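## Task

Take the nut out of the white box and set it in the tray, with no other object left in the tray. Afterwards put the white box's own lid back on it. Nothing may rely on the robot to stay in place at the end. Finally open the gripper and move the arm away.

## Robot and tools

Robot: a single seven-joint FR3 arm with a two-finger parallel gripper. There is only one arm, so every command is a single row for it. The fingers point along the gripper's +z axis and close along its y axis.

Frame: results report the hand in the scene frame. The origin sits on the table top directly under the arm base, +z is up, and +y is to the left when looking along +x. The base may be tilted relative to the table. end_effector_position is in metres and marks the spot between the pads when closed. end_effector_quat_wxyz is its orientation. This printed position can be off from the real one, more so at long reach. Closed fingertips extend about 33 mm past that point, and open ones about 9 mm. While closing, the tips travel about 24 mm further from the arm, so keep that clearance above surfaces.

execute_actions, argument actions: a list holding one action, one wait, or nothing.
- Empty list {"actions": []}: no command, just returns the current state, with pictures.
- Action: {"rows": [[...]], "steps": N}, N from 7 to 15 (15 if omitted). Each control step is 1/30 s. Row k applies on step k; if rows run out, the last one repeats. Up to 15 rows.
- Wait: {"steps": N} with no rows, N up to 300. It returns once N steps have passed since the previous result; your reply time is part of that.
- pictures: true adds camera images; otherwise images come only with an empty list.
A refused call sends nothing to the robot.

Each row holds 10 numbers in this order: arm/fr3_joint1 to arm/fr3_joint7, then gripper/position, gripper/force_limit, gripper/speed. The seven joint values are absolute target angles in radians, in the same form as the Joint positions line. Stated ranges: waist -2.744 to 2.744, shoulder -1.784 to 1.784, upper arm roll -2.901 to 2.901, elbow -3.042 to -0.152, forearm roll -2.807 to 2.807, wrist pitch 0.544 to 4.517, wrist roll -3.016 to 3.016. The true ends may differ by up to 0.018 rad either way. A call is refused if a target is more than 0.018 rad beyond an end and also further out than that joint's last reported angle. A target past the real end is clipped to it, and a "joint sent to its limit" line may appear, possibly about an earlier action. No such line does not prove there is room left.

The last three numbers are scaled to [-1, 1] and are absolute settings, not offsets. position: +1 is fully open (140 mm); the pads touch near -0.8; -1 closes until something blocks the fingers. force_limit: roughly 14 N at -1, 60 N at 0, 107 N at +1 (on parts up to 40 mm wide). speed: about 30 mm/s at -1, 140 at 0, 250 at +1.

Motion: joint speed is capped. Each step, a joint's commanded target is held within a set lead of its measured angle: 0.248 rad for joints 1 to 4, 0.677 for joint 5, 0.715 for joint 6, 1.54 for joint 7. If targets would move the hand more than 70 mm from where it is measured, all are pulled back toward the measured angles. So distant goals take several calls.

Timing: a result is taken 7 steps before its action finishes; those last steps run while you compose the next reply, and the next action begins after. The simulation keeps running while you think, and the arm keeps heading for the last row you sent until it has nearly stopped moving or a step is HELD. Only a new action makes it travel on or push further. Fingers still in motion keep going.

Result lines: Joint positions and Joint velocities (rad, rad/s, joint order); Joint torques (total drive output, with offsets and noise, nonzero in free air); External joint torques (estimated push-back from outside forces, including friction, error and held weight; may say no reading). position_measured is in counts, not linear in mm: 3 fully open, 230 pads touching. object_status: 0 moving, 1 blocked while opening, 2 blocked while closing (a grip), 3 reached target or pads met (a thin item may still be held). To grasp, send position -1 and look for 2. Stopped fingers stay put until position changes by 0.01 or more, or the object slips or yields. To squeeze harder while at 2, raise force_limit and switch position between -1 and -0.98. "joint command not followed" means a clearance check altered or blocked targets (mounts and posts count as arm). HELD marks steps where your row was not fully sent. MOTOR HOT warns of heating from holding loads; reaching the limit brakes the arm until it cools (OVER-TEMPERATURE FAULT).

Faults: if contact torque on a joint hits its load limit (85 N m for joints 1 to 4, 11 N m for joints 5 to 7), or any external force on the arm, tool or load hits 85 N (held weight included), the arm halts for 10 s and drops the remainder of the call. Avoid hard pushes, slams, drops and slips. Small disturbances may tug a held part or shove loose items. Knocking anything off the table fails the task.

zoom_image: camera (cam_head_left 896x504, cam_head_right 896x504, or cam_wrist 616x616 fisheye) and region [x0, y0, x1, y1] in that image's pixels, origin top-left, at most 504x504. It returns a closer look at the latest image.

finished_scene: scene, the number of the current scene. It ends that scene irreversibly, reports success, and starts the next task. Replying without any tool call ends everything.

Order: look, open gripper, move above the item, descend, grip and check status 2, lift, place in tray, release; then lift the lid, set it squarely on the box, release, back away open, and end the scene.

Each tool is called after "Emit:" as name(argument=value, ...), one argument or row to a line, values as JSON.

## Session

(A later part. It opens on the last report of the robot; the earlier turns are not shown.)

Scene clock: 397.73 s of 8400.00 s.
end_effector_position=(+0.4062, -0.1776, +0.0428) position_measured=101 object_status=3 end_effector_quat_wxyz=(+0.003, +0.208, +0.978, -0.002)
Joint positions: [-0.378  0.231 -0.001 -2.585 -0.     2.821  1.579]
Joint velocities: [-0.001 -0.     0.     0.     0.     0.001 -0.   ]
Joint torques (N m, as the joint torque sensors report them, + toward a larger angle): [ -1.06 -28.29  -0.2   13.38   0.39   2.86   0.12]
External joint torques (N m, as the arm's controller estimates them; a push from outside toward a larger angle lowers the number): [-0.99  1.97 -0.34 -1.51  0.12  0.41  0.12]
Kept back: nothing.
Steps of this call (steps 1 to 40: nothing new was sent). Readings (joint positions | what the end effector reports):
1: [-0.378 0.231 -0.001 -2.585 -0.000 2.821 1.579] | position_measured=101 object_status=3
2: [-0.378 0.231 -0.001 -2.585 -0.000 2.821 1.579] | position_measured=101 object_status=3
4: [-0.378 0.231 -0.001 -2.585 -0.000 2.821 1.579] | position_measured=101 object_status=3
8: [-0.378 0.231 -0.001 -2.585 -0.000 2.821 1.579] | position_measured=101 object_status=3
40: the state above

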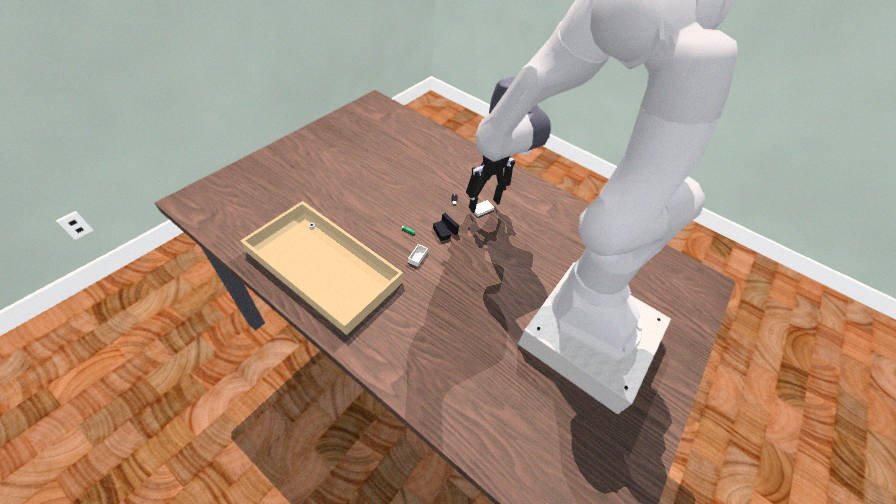

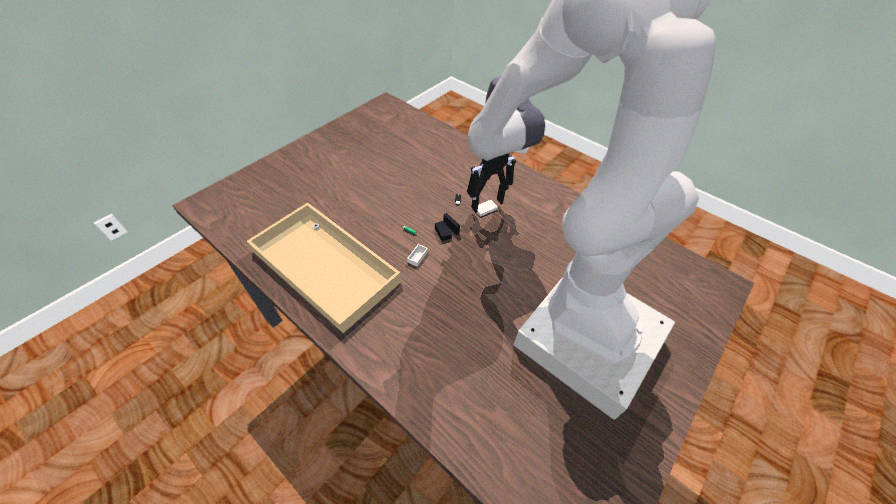

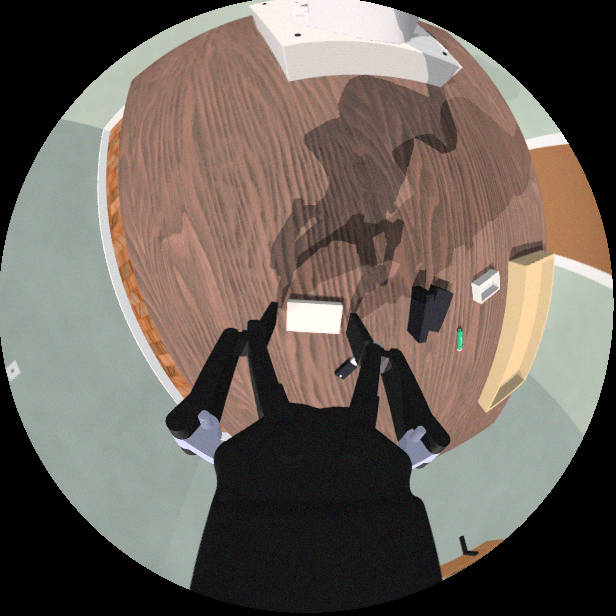

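Emit:
execute_actions(
  actions=[
    {"rows":[[-0.38,0.251,0,-2.585,0,2.838,1.582,0.22,-0.4,-0.3]],"steps":15},
  ],
)

Emit:
execute_actions(
  actions=[
    {"steps":20},
  ],
)

Emit:
execute_actions(
  actions=[
    {"rows":[[-0.38,0.251,0,-2.585,0,2.838,1.582,-0.4,-0.6,-0.3]],"steps":15},
  ],
)

Emit:
execute_actions(
  actions=[
    {"steps":30},
  ],
)

Emit:
execute_actions(
  actions=[
    {"rows":[[-0.38,0.251,0,-2.585,0,2.838,1.582,0.22,-0.4,0]],"steps":15},
  ],
)

Emit:
execute_actions(
  actions=[
    {"rows":[[-0.38,0.13,0,-2.585,0,2.72,1.582,0.22,-0.4,0]],"steps":15},
  ],
)

Emit:
execute_actions(
  actions=[
    {"rows":[[0.1,0.13,0,-2.585,0,2.72,1.582,0.22,-0.4,0]],"steps":15},
  ],
)

Emit:
execute_actions(
  actions=[
    {"rows":[[0.275,0.13,0,-2.585,0,2.72,1.582,0.22,-0.4,0]],"steps":15},
  ],
)

Emit:
execute_actions(
  actions=[
    {"rows":[[0.275,0.2,0,-2.585,0,2.79,1.582,0.22,-0.4,0]],"steps":15},
  ],
)

Emit:
execute_actions(
  actions=[
    {"steps":20},
  ],
  pictures=true,
)

Scene clock: 398.63 s of 8400.00 s.
end_effector_position=(+0.4037, -0.1765, +0.0360) position_measured=101 object_status=3 end_effector_quat_wxyz=(+0.000, +0.208, +0.978, -0.001)
Joint positions: [-0.378  0.249 -0.001 -2.584 -0.     2.832  1.579]
Joint velocities: [ 0.     0.002  0.001 -0.001  0.     0.019  0.002]
Joint torques (N m, as the joint torque sensors report them, + toward a larger angle): [ -0.31 -29.24   0.64  12.53   0.43   2.88   0.07]
External joint torques (N m, as the arm's controller estimates them; a push from outside toward a larger angle lowers the number): [-0.27  1.43  0.44 -2.05  0.18  0.46  0.07]
Steps of this call (steps 1 to 19: nothing new was sent; steps 20 to 27: the first 8 steps of this action). Readings (joint positions | what the end effector reports):
20: [-0.378 0.234 -0.001 -2.584 -0.000 2.823 1.579] | position_measured=101 object_status=3
21: [-0.378 0.238 -0.001 -2.584 -0.000 2.826 1.579] | position_measured=101 object_status=3
23: [-0.378 0.246 -0.001 -2.584 -0.000 2.829 1.579] | position_measured=101 object_status=3
27: the state above

Scene clock: 399.30 s of 8400.00 s.
end_effector_position=(+0.4046, -0.1769, +0.0362) position_measured=101 object_status=3 end_effector_quat_wxyz=(+0.002, +0.208, +0.978, -0.002)
Joint positions: [-0.378  0.249 -0.001 -2.584 -0.     2.835  1.579]
Joint velocities: [-0.    -0.001  0.001 -0.    -0.001  0.    -0.002]
Joint torques (N m, as the joint torque sensors report them, + toward a larger angle): [ -1.12 -28.97   1.17  12.78   0.41   2.89   0.15]
External joint torques (N m, as the arm's controller estimates them; a push from outside toward a larger angle lowers the number): [-0.99  1.49  1.06 -1.72  0.15  0.46  0.15]
Kept back: nothing.
Steps of this call (steps 1 to 7: the last 7 steps of your previous action; steps 8 to 15: the robot went on to your last target; steps 16 to 20: nothing new was sent). Readings (joint positions | what the end effector reports):
1: [-0.378 0.249 -0.001 -2.584 -0.000 2.833 1.579] | position_measured=101 object_status=3
2: [-0.378 0.249 -0.001 -2.584 -0.000 2.833 1.579] | position_measured=101 object_status=3
4: [-0.378 0.249 -0.001 -2.584 -0.000 2.834 1.579] | position_measured=101 object_status=3
8: [-0.378 0.249 -0.001 -2.584 -0.000 2.835 1.579] | position_measured=101 object_status=3
20: the state above
The arm was judged still, so your last target was given up. Only a new action makes it travel on or press farther. Fingers that are still opening or closing keep moving.

Scene clock: 399.57 s of 8400.00 s.
end_effector_position=(+0.4054, -0.1772, +0.0370) position_measured=136 object_status=0 end_effector_quat_wxyz=(+0.003, +0.208, +0.978, -0.002)
Joint positions: [-0.378  0.248 -0.001 -2.584 -0.     2.836  1.579]
Joint velocities: [0.    0.007 0.    0.    0.001 0.003 0.   ]
Joint torques (N m, as the joint torque sensors report them, + toward a larger angle): [ -0.85 -27.43   0.91  12.06   0.44   2.76   0.1 ]
External joint torques (N m, as the arm's controller estimates them; a push from outside toward a larger angle lowers the number): [-0.75  2.28  0.78 -1.85  0.18  0.43  0.1 ]
Steps of this call (steps 1 to 8: the first 8 steps of this action). Readings (joint positions | what the end effector reports):
1: [-0.378 0.249 -0.001 -2.584 -0.000 2.836 1.579] | position_measured=101 object_status=0
2: [-0.378 0.250 -0.001 -2.584 -0.000 2.836 1.579] | position_measured=105 object_status=0
4: [-0.378 0.250 -0.001 -2.584 -0.000 2.836 1.579] | position_measured=117 object_status=0
8: the state above

Scene clock: 400.57 s of 8400.00 s.
end_effector_position=(+0.4055, -0.1772, +0.0369) position_measured=136 object_status=2 end_effector_quat_wxyz=(+0.003, +0.208, +0.978, -0.002)
Joint positions: [-0.378  0.248 -0.001 -2.584 -0.     2.837  1.579]
Joint velocities: [ 0.    -0.001 -0.001  0.001  0.001 -0.001  0.   ]
Joint torques (N m, as the joint torque sensors report them, + toward a larger angle): [  0.64 -28.78   0.47  13.12   0.52   2.69   0.06]
External joint torques (N m, as the arm's controller estimates them; a push from outside toward a larger angle lowers the number): [ 0.75  1.7   0.36 -1.46  0.26  0.25  0.06]
Kept back: nothing.
Steps of this call (steps 1 to 7: the last 7 steps of your previous action; steps 8 to 15: the robot went on to your last target; steps 16 to 30: nothing new was sent). Readings (joint positions | what the end effector reports):
1: [-0.378 0.248 -0.001 -2.584 -0.000 2.836 1.579] | position_measured=136 object_status=0
2: [-0.378 0.248 -0.001 -2.584 -0.000 2.836 1.579] | position_measured=136 object_status=0
4: [-0.378 0.248 -0.001 -2.584 -0.000 2.836 1.579] | position_measured=136 object_status=0
8: [-0.378 0.248 -0.001 -2.584 -0.000 2.836 1.579] | position_measured=136 object_status=2
30: the state above
The arm was judged still, so your last target was given up. Only a new action makes it travel on or press farther. Fingers that are still opening or closing keep moving.

Scene clock: 400.83 s of 8400.00 s.
end_effector_position=(+0.4050, -0.1770, +0.0364) position_measured=101 object_status=0 end_effector_quat_wxyz=(+0.003, +0.208, +0.978, -0.002)
Joint positions: [-0.378  0.249 -0.001 -2.584 -0.     2.837  1.579]
Joint velocities: [-0.001  0.001  0.001  0.     0.     0.    -0.001]
Joint torques (N m, as the joint torque sensors report them, + toward a larger angle): [ -0.24 -28.27   0.72  12.87   0.41   2.69   0.06]
External joint torques (N m, as the arm's controller estimates them; a push from outside toward a larger angle lowers the number): [-0.21  2.23  0.53 -1.67  0.16  0.25  0.06]
Steps of this call (steps 1 to 8: the first 8 steps of this action). Readings (joint positions | what the end effector reports):
1: [-0.378 0.248 -0.001 -2.584 -0.000 2.837 1.579] | position_measured=136 object_status=0
2: [-0.378 0.248 -0.001 -2.584 -0.000 2.837 1.579] | position_measured=136 object_status=0
4: [-0.378 0.249 -0.001 -2.584 -0.000 2.837 1.579] | position_measured=115 object_status=0
8: the state above

Scene clock: 401.33 s of 8400.00 s.
end_effector_position=(+0.4186, -0.1829, +0.0820) position_measured=101 object_status=3 end_effector_quat_wxyz=(+0.018, +0.208, +0.978, -0.005)
Joint positions: [-0.378  0.131 -0.001 -2.582 -0.     2.749  1.579]
Joint velocities: [-0.001 -0.022 -0.     0.001 -0.    -0.151  0.001]
Joint torques (N m, as the joint torque sensors report them, + toward a larger angle): [ -0.9  -27.52   0.26  13.93   0.49   2.     0.04]
External joint torques (N m, as the arm's controller estimates them; a push from outside toward a larger angle lowers the number): [-0.77 -0.26  0.27 -1.71  0.14 -0.4   0.05]
Steps of this call (steps 1 to 7: the last 7 steps of your previous action; steps 8 to 15: the first 8 steps of this action). Readings (joint positions | what the end effector reports):
8: [-0.378 0.234 -0.001 -2.589 -0.000 2.818 1.579] | position_measured=101 object_status=3
9: [-0.378 0.204 -0.001 -2.592 -0.000 2.798 1.579] | position_measured=101 object_status=3
11: [-0.378 0.157 -0.001 -2.586 -0.000 2.775 1.579] | position_measured=101 object_status=3
15: the state above

Scene clock: 401.83 s of 8400.00 s.
end_effector_position=(+0.4480, -0.0391, +0.0795) position_measured=101 object_status=3 end_effector_quat_wxyz=(+0.008, +0.048, +0.999, -0.002)
Joint positions: [-0.048  0.131 -0.006 -2.583  0.002  2.727  1.579]
Joint velocities: [ 1.318  0.     0.099  0.001 -0.001 -0.009  0.002]
Joint torques (N m, as the joint torque sensors report them, + toward a larger angle): [  0.3  -29.05  -2.77  14.27   0.25   1.95   0.  ]
External joint torques (N m, as the arm's controller estimates them; a push from outside toward a larger angle lowers the number): [ 4.1  -0.16  0.18 -0.7  -0.05 -0.28 -0.01]
Steps of this call (steps 1 to 7: the last 7 steps of your previous action; steps 8 to 15: the first 8 steps of this action). Readings (joint positions | what the end effector reports):
8: [-0.353 0.131 -0.014 -2.583 0.001 2.728 1.579] | position_measured=101 object_status=3
9: [-0.315 0.131 -0.017 -2.583 0.002 2.728 1.579] | position_measured=101 object_status=3
11: [-0.229 0.131 -0.013 -2.583 0.002 2.728 1.579] | position_measured=101 object_status=3
15: the state above

Scene clock: 402.33 s of 8400.00 s.
end_effector_position=(+0.4347, +0.1095, +0.0787) position_measured=101 object_status=3 end_effector_quat_wxyz=(+0.005, -0.118, +0.993, -0.000)
Joint positions: [ 0.272  0.131  0.007 -2.583  0.001  2.723  1.579]
Joint velocities: [ 0.059 -0.    -0.021  0.001  0.001 -0.004 -0.   ]
Joint torques (N m, as the joint torque sensors report them, + toward a larger angle): [ -0.7  -28.8   -4.13  14.06   0.23   2.11   0.04]
External joint torques (N m, as the arm's controller estimates them; a push from outside toward a larger angle lowers the number): [ 2.02  0.   -1.63 -2.7  -0.37 -0.36  0.04]
Steps of this call (steps 1 to 7: the last 7 steps of your previous action; steps 8 to 15: the first 8 steps of this action). Readings (joint positions | what the end effector reports):
8: [0.124 0.131 -0.008 -2.583 0.002 2.724 1.579] | position_measured=101 object_status=3
9: [0.164 0.131 -0.011 -2.583 0.002 2.724 1.579] | position_measured=101 object_status=3
11: [0.230 0.131 -0.001 -2.583 0.002 2.724 1.579] | position_measured=101 object_status=3
15: the state above

Scene clock: 402.83 s of 8400.00 s.
end_effector_position=(+0.4264, +0.1051, +0.0520) position_measured=101 object_status=3 end_effector_quat_wxyz=(-0.005, -0.116, +0.993, -0.002)
Joint positions: [ 0.273  0.199  0.001 -2.585  0.001  2.773  1.579]
Joint velocities: [-0.002  0.011  0.001 -0.001 -0.002  0.087  0.   ]
Joint torques (N m, as the joint torque sensors report them, + toward a larger angle): [  1.18 -29.57  -1.67  14.58   0.15   2.93   0.04]
External joint torques (N m, as the arm's controller estimates them; a push from outside toward a larger angle lowers the number): [ 1.26  1.19 -1.79 -1.43 -0.14  0.45  0.04]
Steps of this call (steps 1 to 7: the last 7 steps of your previous action; steps 8 to 15: the first 8 steps of this action). Readings (joint positions | what the end effector reports):
8: [0.273 0.139 0.001 -2.581 0.001 2.733 1.579] | position_measured=101 object_status=3
9: [0.273 0.157 0.001 -2.580 0.001 2.744 1.579] | position_measured=101 object_status=3
11: [0.273 0.184 0.001 -2.583 0.001 2.758 1.579] | position_measured=101 object_status=3
15: the state above

Scene clock: 403.50 s of 8400.00 s.
end_effector_position=(+0.4309, +0.1062, +0.0532) position_measured=101 object_status=3 end_effector_quat_wxyz=(+0.002, -0.116, +0.993, -0.001)
Joint positions: [ 0.273  0.199  0.001 -2.585  0.001  2.787  1.579]
Joint velocities: [-0.    -0.001 -0.     0.    -0.     0.001 -0.001]
Joint torques (N m, as the joint torque sensors report them, + toward a larger angle): [  1.61 -28.97  -1.14  14.66   0.2    2.93   0.14]
External joint torques (N m, as the arm's controller estimates them; a push from outside toward a larger angle lowers the number): [ 1.71  0.85 -1.24 -0.75 -0.09  0.5   0.14]
Kept back: nothing.
Steps of this call (steps 1 to 7: the last 7 steps of your previous action; steps 8 to 20: the robot went on to your last target). Readings (joint positions | what the end effector reports):
1: [0.273 0.199 0.001 -2.585 0.001 2.775 1.579] | position_measured=101 object_status=3
2: [0.273 0.199 0.001 -2.585 0.001 2.778 1.579] | position_measured=101 object_status=3
4: [0.273 0.199 0.001 -2.585 0.001 2.781 1.579] | position_measured=101 object_status=3
8: [0.273 0.199 0.001 -2.585 0.001 2.785 1.579] | position_measured=101 object_status=3
20: the state above

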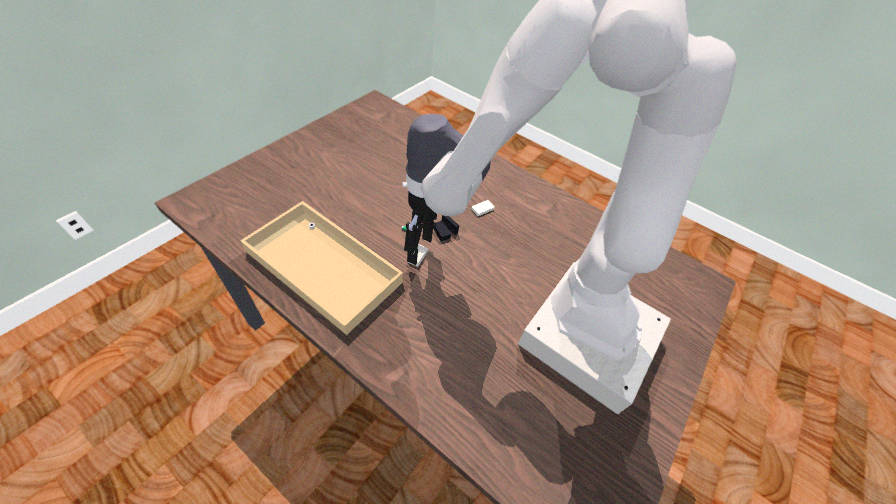

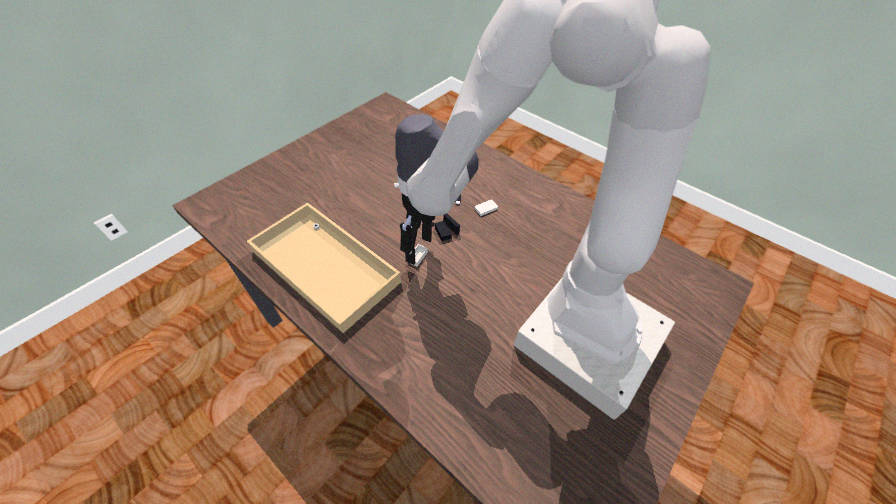

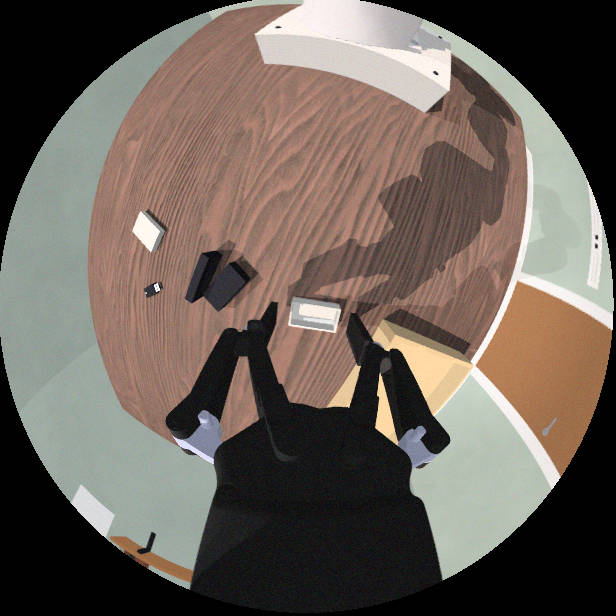

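Emit:
execute_actions(
  actions=[
    {"rows":[[0.275,0.243,0,-2.585,0,2.83,1.582,0.22,-0.4,-0.3]],"steps":15},
  ],
)

Emit:
execute_actions(
  actions=[
    {"steps":25},
  ],
)

Emit:
execute_actions(
  actions=[
    {"rows":[[0.275,0.243,0,-2.585,0,2.83,1.582,-0.4,-0.6,-0.3]],"steps":15},
  ],
)

Emit:
execute_actions(
  actions=[
    {"steps":25},
  ],
)

Emit:
execute_actions(
  actions=[
    {"rows":[[0.275,0.243,0,-2.585,0,2.83,1.582,0.15,-0.4,0]],"steps":15},
  ],
)

Emit:
execute_actions(
  actions=[
    {"rows":[[0.275,0.13,0,-2.585,0,2.72,0.008,0.15,-0.4,0]],"steps":15},
  ],
)

Emit:
execute_actions(
  actions=[
    {"steps":40},
  ],
)

Emit:
execute_actions(
  actions=[
    {"rows":[[0.275,0.19,0,-2.585,0,2.79,0.008,0.15,-0.4,0],[0.275,0.19,0,-2.585,0,2.79,0.008,0.15,-0.4,0],[0.275,0.19,0,-2.585,0,2.8,0.008,0.15,-0.4,0],[0.275,0.19,0,-2.585,0,2.81,0.008,0.15,-0.4,0],[0.275,0.2,0,-2.585,0,2.82,0.008,0.15,-0.4,0],[0.275,0.21,0,-2.585,0,2.83,0.008,0.15,-0.4,0],[0.275,0.22,0,-2.585,0,2.83,0.008,0.15,-0.4,0],[0.275,0.23,0,-2.585,0,2.83,0.008,0.15,-0.4,0],[0.275,0.243,0,-2.585,0,2.83,0.008,0.15,-0.4,0]],"steps":15},
  ],
)

Emit:
execute_actions(
  actions=[
    {"steps":25},
  ],
)

Emit:
execute_actions(
  actions=[
    {"rows":[[0.275,0.243,0,-2.585,0,2.83,0.008,-0.6,-0.6,-0.3]],"steps":15},
  ],
)

Emit:
execute_actions(
  actions=[
    {"steps":35},
  ],
)

Emit:
execute_actions(
  actions=[
    {"rows":[[0.275,0.243,0,-2.585,0,2.83,0.008,0.15,-0.4,0]],"steps":15},
  ],
)

Emit:
execute_actions(
  actions=[
    {"rows":[[0.275,0.13,0,-2.585,0,2.72,0.008,0.15,-0.4,0]],"steps":15},
  ],
)

Emit:
execute_actions(
  actions=[
    {"rows":[[-0.1,0.13,0,-2.585,0,2.72,0.008,0.15,-0.4,0]],"steps":15},
  ],
)

Emit:
execute_actions(
  actions=[
    {"rows":[[-0.38,0.13,0,-2.585,0,2.72,0.008,0.15,-0.4,0]],"steps":15},
  ],
)

Emit:
execute_actions(
  actions=[
    {"rows":[[-0.38,0.2,0,-2.585,0,2.8,0.008,0.15,-0.4,0]],"steps":15},
  ],
)

Emit:
execute_actions(
  actions=[
    {"steps":20},
  ],
  pictures=true,
)

Scene clock: 405.13 s of 8400.00 s.
end_effector_position=(+0.4259, +0.1049, +0.0373) position_measured=101 object_status=3 end_effector_quat_wxyz=(-0.003, -0.116, +0.993, -0.002)
Joint positions: [ 0.273  0.242  0.001 -2.585  0.001  2.818  1.579]
Joint velocities: [-0.     0.008  0.     0.002 -0.     0.054  0.   ]
Joint torques (N m, as the joint torque sensors report them, + toward a larger angle): [  1.41 -30.46  -0.67  13.46   0.17   2.84   0.12]
External joint torques (N m, as the arm's controller estimates them; a push from outside toward a larger angle lowers the number): [ 1.49  0.39 -0.84 -1.52 -0.09  0.4   0.12]
Steps of this call (steps 1 to 15: the robot went on to your last target; steps 16 to 41: nothing new was sent; steps 42 to 49: the first 8 steps of this action). Readings (joint positions | what the end effector reports):
42: [0.273 0.204 0.001 -2.584 0.001 2.794 1.579] | position_measured=101 object_status=3
43: [0.273 0.215 0.001 -2.583 0.001 2.801 1.579] | position_measured=101 object_status=3
45: [0.273 0.232 0.001 -2.584 0.001 2.809 1.579] | position_measured=101 object_status=3
49: the state above

Scene clock: 405.97 s of 8400.00 s.
end_effector_position=(+0.4287, +0.1056, +0.0381) position_measured=101 object_status=3 end_effector_quat_wxyz=(+0.001, -0.116, +0.993, -0.001)
Joint positions: [ 0.273  0.242  0.001 -2.585  0.001  2.827  1.579]
Joint velocities: [-0.    -0.001 -0.002  0.    -0.     0.001  0.   ]
Joint torques (N m, as the joint torque sensors report them, + toward a larger angle): [  1.55 -28.57  -1.49  13.34   0.2    2.85   0.16]
External joint torques (N m, as the arm's controller estimates them; a push from outside toward a larger angle lowers the number): [ 1.72  1.83 -1.56 -1.28 -0.07  0.43  0.16]
Kept back: nothing.
Steps of this call (steps 1 to 7: the last 7 steps of your previous action; steps 8 to 15: the robot went on to your last target; steps 16 to 25: nothing new was sent). Readings (joint positions | what the end effector reports):
1: [0.273 0.242 0.001 -2.585 0.001 2.820 1.579] | position_measured=101 object_status=3
2: [0.273 0.242 0.001 -2.585 0.001 2.821 1.579] | position_measured=101 object_status=3
4: [0.273 0.242 0.001 -2.585 0.001 2.823 1.579] | position_measured=101 object_status=3
8: [0.273 0.242 0.001 -2.585 0.001 2.826 1.579] | position_measured=101 object_status=3
25: the state above
The arm was judged still, so your last target was given up. Only a new action makes it travel on or press farther. Fingers that are still opening or closing keep moving.

Scene clock: 406.23 s of 8400.00 s.
end_effector_position=(+0.4291, +0.1057, +0.0384) position_measured=140 object_status=0 end_effector_quat_wxyz=(+0.002, -0.116, +0.993, -0.001)
Joint positions: [ 0.273  0.241  0.001 -2.585  0.001  2.828  1.579]
Joint velocities: [ 0.    -0.006 -0.001  0.001  0.001  0.011 -0.   ]
Joint torques (N m, as the joint torque sensors report them, + toward a larger angle): [  1.29 -28.95  -0.67  13.26   0.22   2.42   0.12]
External joint torques (N m, as the arm's controller estimates them; a push from outside toward a larger angle lowers the number): [ 1.45  1.99 -0.74 -1.37 -0.04  0.09  0.12]
Steps of this call (steps 1 to 8: the first 8 steps of this action). Readings (joint positions | what the end effector reports):
1: [0.273 0.242 0.001 -2.585 0.001 2.828 1.579] | position_measured=101 object_status=0
2: [0.273 0.242 0.001 -2.585 0.001 2.828 1.579] | position_measured=105 object_status=0
4: [0.273 0.242 0.001 -2.585 0.001 2.828 1.579] | position_measured=117 object_status=0
8: the state above

Scene clock: 407.07 s of 8400.00 s.
end_effector_position=(+0.4290, +0.1056, +0.0382) position_measured=142 object_status=2 end_effector_quat_wxyz=(+0.002, -0.116, +0.993, -0.001)
Joint positions: [ 0.273  0.241  0.001 -2.585  0.001  2.828  1.579]
Joint velocities: [-0.    -0.001 -0.001  0.001 -0.001  0.001  0.   ]
Joint torques (N m, as the joint torque sensors report them, + toward a larger angle): [  2.11 -28.95  -1.03  13.64   0.24   2.76   0.1 ]
External joint torques (N m, as the arm's controller estimates them; a push from outside toward a larger angle lowers the number): [ 2.19  1.57 -1.19 -1.07 -0.02  0.31  0.1 ]
Kept back: nothing.
Steps of this call (steps 1 to 7: the last 7 steps of your previous action; steps 8 to 15: the robot went on to your last target; steps 16 to 25: nothing new was sent). Readings (joint positions | what the end effector reports):
1: [0.273 0.241 0.001 -2.585 0.001 2.828 1.579] | position_measured=142 object_status=0
2: [0.273 0.241 0.001 -2.585 0.001 2.828 1.579] | position_measured=142 object_status=0
4: [0.273 0.241 0.001 -2.585 0.001 2.828 1.579] | position_measured=142 object_status=0
8: [0.273 0.241 0.001 -2.585 0.001 2.828 1.579] | position_measured=142 object_status=2
25: the state above
The arm was judged still, so your last target was given up. Only a new action makes it travel on or press farther. Fingers that are still opening or closing keep moving.

Scene clock: 407.33 s of 8400.00 s.
end_effector_position=(+0.4290, +0.1056, +0.0382) position_measured=110 object_status=0 end_effector_quat_wxyz=(+0.001, -0.116, +0.993, -0.001)
Joint positions: [ 0.273  0.242  0.001 -2.585  0.001  2.828  1.579]
Joint velocities: [-0.    -0.     0.001 -0.     0.001 -0.     0.002]
Joint torques (N m, as the joint torque sensors report them, + toward a larger angle): [  2.22 -29.28  -1.41  13.19   0.16   2.79   0.08]
External joint torques (N m, as the arm's controller estimates them; a push from outside toward a larger angle lowers the number): [ 2.33  1.06 -1.55 -1.37 -0.1   0.37  0.08]
Steps of this call (steps 1 to 8: the first 8 steps of this action). Readings (joint positions | what the end effector reports):
1: [0.273 0.241 0.001 -2.585 0.001 2.828 1.579] | position_measured=142 object_status=0
2: [0.273 0.241 0.001 -2.585 0.001 2.828 1.579] | position_measured=142 object_status=0
4: [0.273 0.241 0.001 -2.585 0.001 2.828 1.579] | position_measured=122 object_status=0
8: the state above

Scene clock: 407.83 s of 8400.00 s.
end_effector_position=(+0.4428, +0.1091, +0.0810) position_measured=110 object_status=3 end_effector_quat_wxyz=(+0.016, -0.536, +0.844, -0.007)
Joint positions: [ 0.273  0.131  0.001 -2.583  0.001  2.747  0.68 ]
Joint velocities: [-0.    -0.021  0.     0.001  0.001 -0.139 -2.215]
Joint torques (N m, as the joint torque sensors report them, + toward a larger angle): [  1.86 -27.85  -0.5   14.32   0.16   1.99  -0.65]
External joint torques (N m, as the arm's controller estimates them; a push from outside toward a larger angle lowers the number): [ 2.   -0.57 -0.48 -1.28 -0.19 -0.42 -0.68]
Steps of this call (steps 1 to 7: the last 7 steps of your previous action; steps 8 to 15: the first 8 steps of this action). Readings (joint positions | what the end effector reports):
8: [0.273 0.227 0.001 -2.589 0.001 2.811 1.452] | position_measured=110 object_status=3
9: [0.273 0.199 0.001 -2.591 0.001 2.793 1.303] | position_measured=110 object_status=3
11: [0.273 0.155 0.001 -2.586 0.001 2.771 1.048] | position_measured=110 object_status=3
15: the state above

Scene clock: 409.17 s of 8400.00 s.
end_effector_position=(+0.4351, +0.1072, +0.0786) position_measured=110 object_status=3 end_effector_quat_wxyz=(-0.003, +0.781, -0.625, +0.004)
Joint positions: [ 0.273  0.131  0.001 -2.583  0.001  2.722  0.02 ]
Joint velocities: [-0.001  0.    -0.    -0.     0.001 -0.002 -0.027]
Joint torques (N m, as the joint torque sensors report them, + toward a larger angle): [  1.84 -28.99  -1.33  14.57   0.21   2.28  -0.12]
External joint torques (N m, as the arm's controller estimates them; a push from outside toward a larger angle lowers the number): [ 1.99 -0.12 -1.3  -2.14 -0.13 -0.25 -0.12]
Kept back: nothing.
Steps of this call (steps 1 to 7: the last 7 steps of your previous action; steps 8 to 40: the robot went on to your last target). Readings (joint positions | what the end effector reports):
1: [0.273 0.131 0.001 -2.583 0.001 2.742 0.611] | position_measured=110 object_status=3
2: [0.273 0.131 0.001 -2.583 0.001 2.739 0.549] | position_measured=110 object_status=3
4: [0.273 0.131 0.001 -2.583 0.001 2.733 0.443] | position_measured=110 object_status=3
8: [0.273 0.131 0.001 -2.583 0.001 2.727 0.290] | position_measured=110 object_status=3
40: the state above

Scene clock: 409.43 s of 8400.00 s.
end_effector_position=(+0.4315, +0.1062, +0.0506) position_measured=110 object_status=3 end_effector_quat_wxyz=(-0.001, +0.782, -0.623, +0.003)
Joint positions: [ 0.273  0.208  0.001 -2.584  0.001  2.796  0.015]
Joint velocities: [-0.002  0.26   0.002 -0.     0.     0.191 -0.011]
Joint torques (N m, as the joint torque sensors report them, + toward a larger angle): [  1.7  -29.08  -0.43  14.36   0.14   2.99  -0.16]
External joint torques (N m, as the arm's controller estimates them; a push from outside toward a larger angle lowers the number): [ 1.76  1.25 -0.57 -0.16 -0.13  0.55 -0.16]
Steps of this call (steps 1 to 8: the first 8 steps of this action). Readings (joint positions | what the end effector reports):
1: [0.273 0.138 0.001 -2.581 0.001 2.733 0.019] | position_measured=110 object_status=3
2: [0.273 0.153 0.001 -2.581 0.001 2.744 0.018] | position_measured=110 object_status=3
4: [0.273 0.176 0.001 -2.583 0.001 2.762 0.017] | position_measured=110 object_status=3
8: the state above

Scene clock: 410.27 s of 8400.00 s.
end_effector_position=(+0.4286, +0.1055, +0.0380) position_measured=110 object_status=3 end_effector_quat_wxyz=(+0.000, +0.783, -0.622, +0.002)
Joint positions: [ 0.273  0.242  0.001 -2.585  0.001  2.827  0.012]
Joint velocities: [-0.001 -0.    -0.001  0.001 -0.001  0.002 -0.   ]
Joint torques (N m, as the joint torque sensors report them, + toward a larger angle): [  1.65 -29.19  -0.34  13.78   0.22   2.88  -0.25]
External joint torques (N m, as the arm's controller estimates them; a push from outside toward a larger angle lowers the number): [ 1.88  1.3  -0.34 -0.91 -0.04  0.37 -0.26]
Kept back: nothing.
Steps of this call (steps 1 to 7: the last 7 steps of your previous action; steps 8 to 25: the robot went on to your last target). Readings (joint positions | what the end effector reports):
1: [0.273 0.217 0.001 -2.584 0.001 2.802 0.014] | position_measured=110 object_status=3
2: [0.273 0.226 0.001 -2.584 0.001 2.807 0.014] | position_measured=110 object_status=3
4: [0.273 0.237 0.001 -2.585 0.001 2.813 0.014] | position_measured=110 object_status=3
8: [0.273 0.242 0.001 -2.585 0.001 2.820 0.013] | position_measured=110 object_status=3
25: the state above

Scene clock: 410.53 s of 8400.00 s.
end_effector_position=(+0.4287, +0.1055, +0.0380) position_measured=149 object_status=0 end_effector_quat_wxyz=(-0.000, +0.783, -0.622, +0.002)
Joint positions: [ 0.273  0.242  0.001 -2.585  0.001  2.828  0.011]
Joint velocities: [-0.001 -0.001  0.    -0.001 -0.     0.002 -0.001]
Joint torques (N m, as the joint torque sensors report them, + toward a larger angle): [  1.64 -29.18  -0.08  13.22   0.23   2.74  -0.17]
External joint torques (N m, as the arm's controller estimates them; a push from outside toward a larger angle lowers the number): [ 1.76  1.37 -0.2  -1.51 -0.02  0.22 -0.17]
Steps of this call (steps 1 to 8: the first 8 steps of this action). Readings (joint positions | what the end effector reports):
1: [0.273 0.242 0.001 -2.585 0.001 2.827 0.012] | position_measured=110 object_status=0
2: [0.273 0.242 0.001 -2.585 0.001 2.827 0.011] | position_measured=114 object_status=0
4: [0.273 0.242 0.001 -2.585 0.001 2.828 0.011] | position_measured=125 object_status=0
8: the state above

Scene clock: 411.70 s of 8400.00 s.
end_effector_position=(+0.4290, +0.1056, +0.0382) position_measured=185 object_status=2 end_effector_quat_wxyz=(-0.000, +0.783, -0.622, +0.002)
Joint positions: [ 0.273  0.242  0.001 -2.585  0.001  2.828  0.011]
Joint velocities: [ 0.002  0.     0.001 -0.    -0.001 -0.001  0.   ]
Joint torques (N m, as the joint torque sensors report them, + toward a larger angle): [  1.51 -29.4   -0.38  13.85   0.07   2.79  -0.17]
External joint torques (N m, as the arm's controller estimates them; a push from outside toward a larger angle lowers the number): [ 1.45  0.92 -0.66 -0.74 -0.17  0.3  -0.17]
Kept back: nothing.
Steps of this call (steps 1 to 7: the last 7 steps of your previous action; steps 8 to 15: the robot went on to your last target; steps 16 to 35: nothing new was sent). Readings (joint positions | what the end effector reports):
1: [0.273 0.242 0.001 -2.585 0.001 2.828 0.011] | position_measured=154 object_status=0
2: [0.273 0.242 0.001 -2.585 0.001 2.828 0.011] | position_measured=160 object_status=0
4: [0.273 0.242 0.001 -2.585 0.001 2.828 0.011] | position_measured=172 object_status=0
8: [0.273 0.241 0.001 -2.585 0.001 2.828 0.011] | position_measured=185 object_status=0
35: the state above
The arm was judged still, so your last target was given up. Only a new action makes it travel on or press farther. Fingers that are still opening or closing keep moving.

Scene clock: 411.97 s of 8400.00 s.
end_effector_position=(+0.4290, +0.1056, +0.0381) position_measured=134 object_status=0 end_effector_quat_wxyz=(-0.000, +0.783, -0.622, +0.002)
Joint positions: [ 0.273  0.242  0.001 -2.585  0.001  2.828  0.011]
Joint velocities: [-0.001  0.001  0.     0.001 -0.     0.002  0.   ]
Joint torques (N m, as the joint torque sensors report them, + toward a larger angle): [  1.94 -29.12  -1.03  13.74   0.13   2.92  -0.28]
External joint torques (N m, as the arm's controller estimates them; a push from outside toward a larger angle lowers the number): [ 2.08  1.41 -1.12 -1.01 -0.12  0.4  -0.28]
Steps of this call (steps 1 to 8: the first 8 steps of this action). Readings (joint positions | what the end effector reports):
1: [0.273 0.242 0.001 -2.585 0.001 2.828 0.011] | position_measured=185 object_status=0
2: [0.273 0.242 0.001 -2.585 0.001 2.828 0.011] | position_measured=185 object_status=0
4: [0.273 0.242 0.001 -2.585 0.001 2.828 0.011] | position_measured=164 object_status=0
8: the state above

Scene clock: 412.47 s of 8400.00 s.
end_effector_position=(+0.4428, +0.1090, +0.0810) position_measured=110 object_status=3 end_effector_quat_wxyz=(-0.013, +0.783, -0.622, +0.012)
Joint positions: [ 0.273  0.131  0.001 -2.583  0.001  2.747  0.011]
Joint velocities: [ 0.001 -0.019  0.     0.001 -0.001 -0.142  0.002]
Joint torques (N m, as the joint torque sensors report them, + toward a larger angle): [  1.45 -28.88  -0.77  14.54   0.32   2.01  -0.21]
External joint torques (N m, as the arm's controller estimates them; a push from outside toward a larger angle lowers the number): [ 1.53 -1.54 -0.81 -1.11 -0.01 -0.44 -0.21]
Steps of this call (steps 1 to 7: the last 7 steps of your previous action; steps 8 to 15: the first 8 steps of this action). Readings (joint positions | what the end effector reports):
8: [0.273 0.228 0.001 -2.589 0.001 2.811 0.011] | position_measured=110 object_status=0
9: [0.273 0.199 0.001 -2.592 0.001 2.793 0.011] | position_measured=110 object_status=3
11: [0.273 0.155 0.001 -2.586 0.001 2.771 0.011] | position_measured=110 object_status=3
15: the state above

Scene clock: 412.97 s of 8400.00 s.
end_effector_position=(+0.4479, -0.0341, +0.0794) position_measured=110 object_status=3 end_effector_quat_wxyz=(-0.004, +0.676, -0.737, +0.006)
Joint positions: [-0.043  0.131 -0.    -2.583 -0.001  2.726  0.011]
Joint velocities: [-0.916 -0.001 -0.179  0.001  0.015 -0.014 -0.   ]
Joint torques (N m, as the joint torque sensors report them, + toward a larger angle): [  9.41 -29.32   9.15  14.61   0.05   2.23  -0.33]
External joint torques (N m, as the arm's controller estimates them; a push from outside toward a larger angle lowers the number): [-1.57 -0.23 -1.4  -0.82  0.6  -0.16 -0.31]
Steps of this call (steps 1 to 7: the last 7 steps of your previous action; steps 8 to 15: the first 8 steps of this action). Readings (joint positions | what the end effector reports):
8: [0.249 0.131 0.013 -2.583 -0.001 2.728 0.011] | position_measured=110 object_status=3
9: [0.210 0.131 0.017 -2.583 -0.001 2.727 0.011] | position_measured=110 object_status=3
11: [0.124 0.131 0.013 -2.583 -0.001 2.727 0.011] | position_measured=110 object_status=3
15: the state above

Scene clock: 413.47 s of 8400.00 s.
end_effector_position=(+0.4120, -0.1769, +0.0794) position_measured=110 object_status=3 end_effector_quat_wxyz=(+0.002, -0.546, +0.838, -0.006)
Joint positions: [-0.364  0.131 -0.008 -2.583 -0.     2.723  0.011]
Joint velocities: [-0.362  0.001 -0.053 -0.001  0.004 -0.003 -0.001]
Joint torques (N m, as the joint torque sensors report them, + toward a larger angle): [  7.49 -28.91   7.52  14.78   0.29   2.32  -0.21]
External joint torques (N m, as the arm's controller estimates them; a push from outside toward a larger angle lowers the number): [-1.74 -0.02 -1.43 -1.45  0.67 -0.16 -0.18]
Steps of this call (steps 1 to 7: the last 7 steps of your previous action; steps 8 to 15: the first 8 steps of this action). Readings (joint positions | what the end effector reports):
8: [-0.124 0.131 0.010 -2.583 -0.002 2.723 0.011] | position_measured=110 object_status=3
9: [-0.163 0.131 0.014 -2.583 -0.002 2.723 0.011] | position_measured=110 object_status=3
11: [-0.249 0.131 0.011 -2.583 -0.002 2.723 0.011] | position_measured=110 object_status=3
15: the state above

Scene clock: 413.97 s of 8400.00 s.
end_effector_position=(+0.4046, -0.1772, +0.0534) position_measured=110 object_status=3 end_effector_quat_wxyz=(-0.001, -0.543, +0.840, -0.000)
Joint positions: [-0.378  0.199 -0.001 -2.585 -0.     2.781  0.011]
Joint velocities: [-0.     0.011  0.001 -0.001  0.     0.099 -0.   ]
Joint torques (N m, as the joint torque sensors report them, + toward a larger angle): [  0.34 -29.88   0.51  13.63   0.47   3.1   -0.26]
External joint torques (N m, as the arm's controller estimates them; a push from outside toward a larger angle lowers the number): [ 0.43  0.9   0.42 -2.46  0.19  0.53 -0.26]
Steps of this call (steps 1 to 7: the last 7 steps of your previous action; steps 8 to 15: the first 8 steps of this action). Readings (joint positions | what the end effector reports):
8: [-0.378 0.139 -0.002 -2.581 -0.000 2.735 0.011] | position_measured=110 object_status=3
9: [-0.378 0.157 -0.001 -2.580 -0.000 2.747 0.011] | position_measured=110 object_status=3
11: [-0.378 0.184 -0.001 -2.583 -0.000 2.763 0.011] | position_measured=110 object_status=3
15: the state above

Scene clock: 414.63 s of 8400.00 s.
end_effector_position=(+0.4095, -0.1793, +0.0549) position_measured=110 object_status=3 end_effector_quat_wxyz=(+0.003, -0.543, +0.840, -0.007)
Joint positions: [-0.378  0.199 -0.001 -2.585 -0.     2.797  0.011]
Joint velocities: [ 0.     0.001 -0.     0.001  0.     0.002  0.001]
Joint torques (N m, as the joint torque sensors report them, + toward a larger angle): [  0.09 -28.9    0.44  14.63   0.51   2.99  -0.15]
External joint torques (N m, as the arm's controller estimates them; a push from outside toward a larger angle lowers the number): [ 0.15  0.88  0.32 -0.86  0.23  0.46 -0.15]
Kept back: nothing.
Steps of this call (steps 1 to 7: the last 7 steps of your previous action; steps 8 to 20: the robot went on to your last target). Readings (joint positions | what the end effector reports):
1: [-0.378 0.199 -0.001 -2.585 -0.000 2.784 0.011] | position_measured=110 object_status=3
2: [-0.378 0.199 -0.001 -2.585 -0.000 2.786 0.011] | position_measured=110 object_status=3
4: [-0.378 0.199 -0.001 -2.585 -0.000 2.790 0.011] | position_measured=110 object_status=3
8: [-0.378 0.199 -0.001 -2.585 -0.000 2.794 0.011] | position_measured=110 object_status=3
20: the state above

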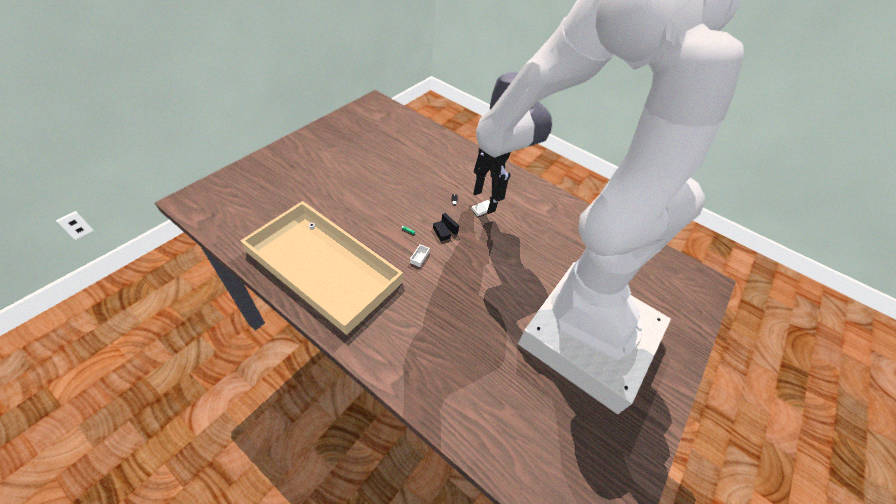

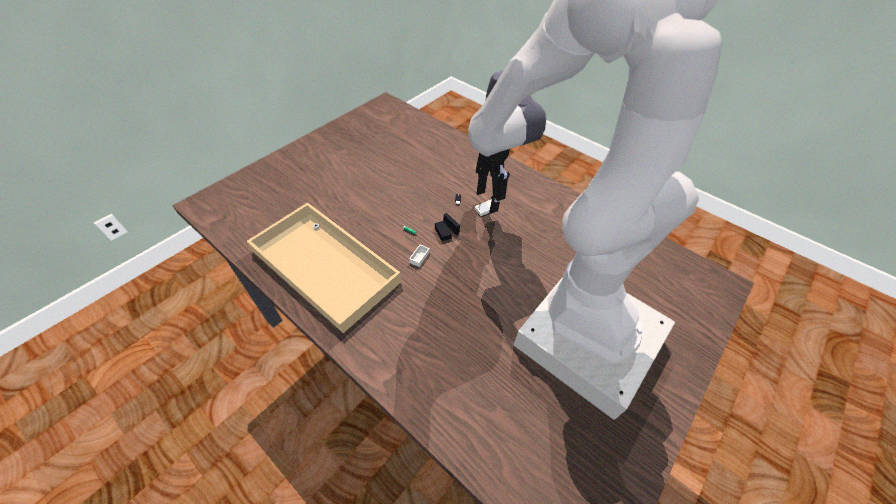

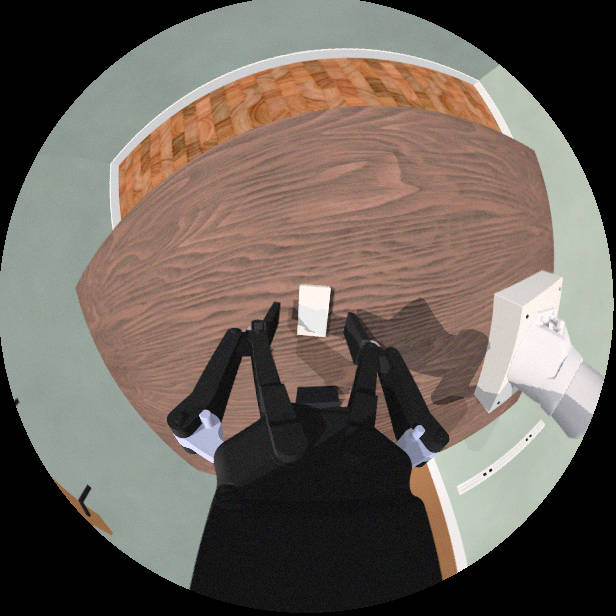

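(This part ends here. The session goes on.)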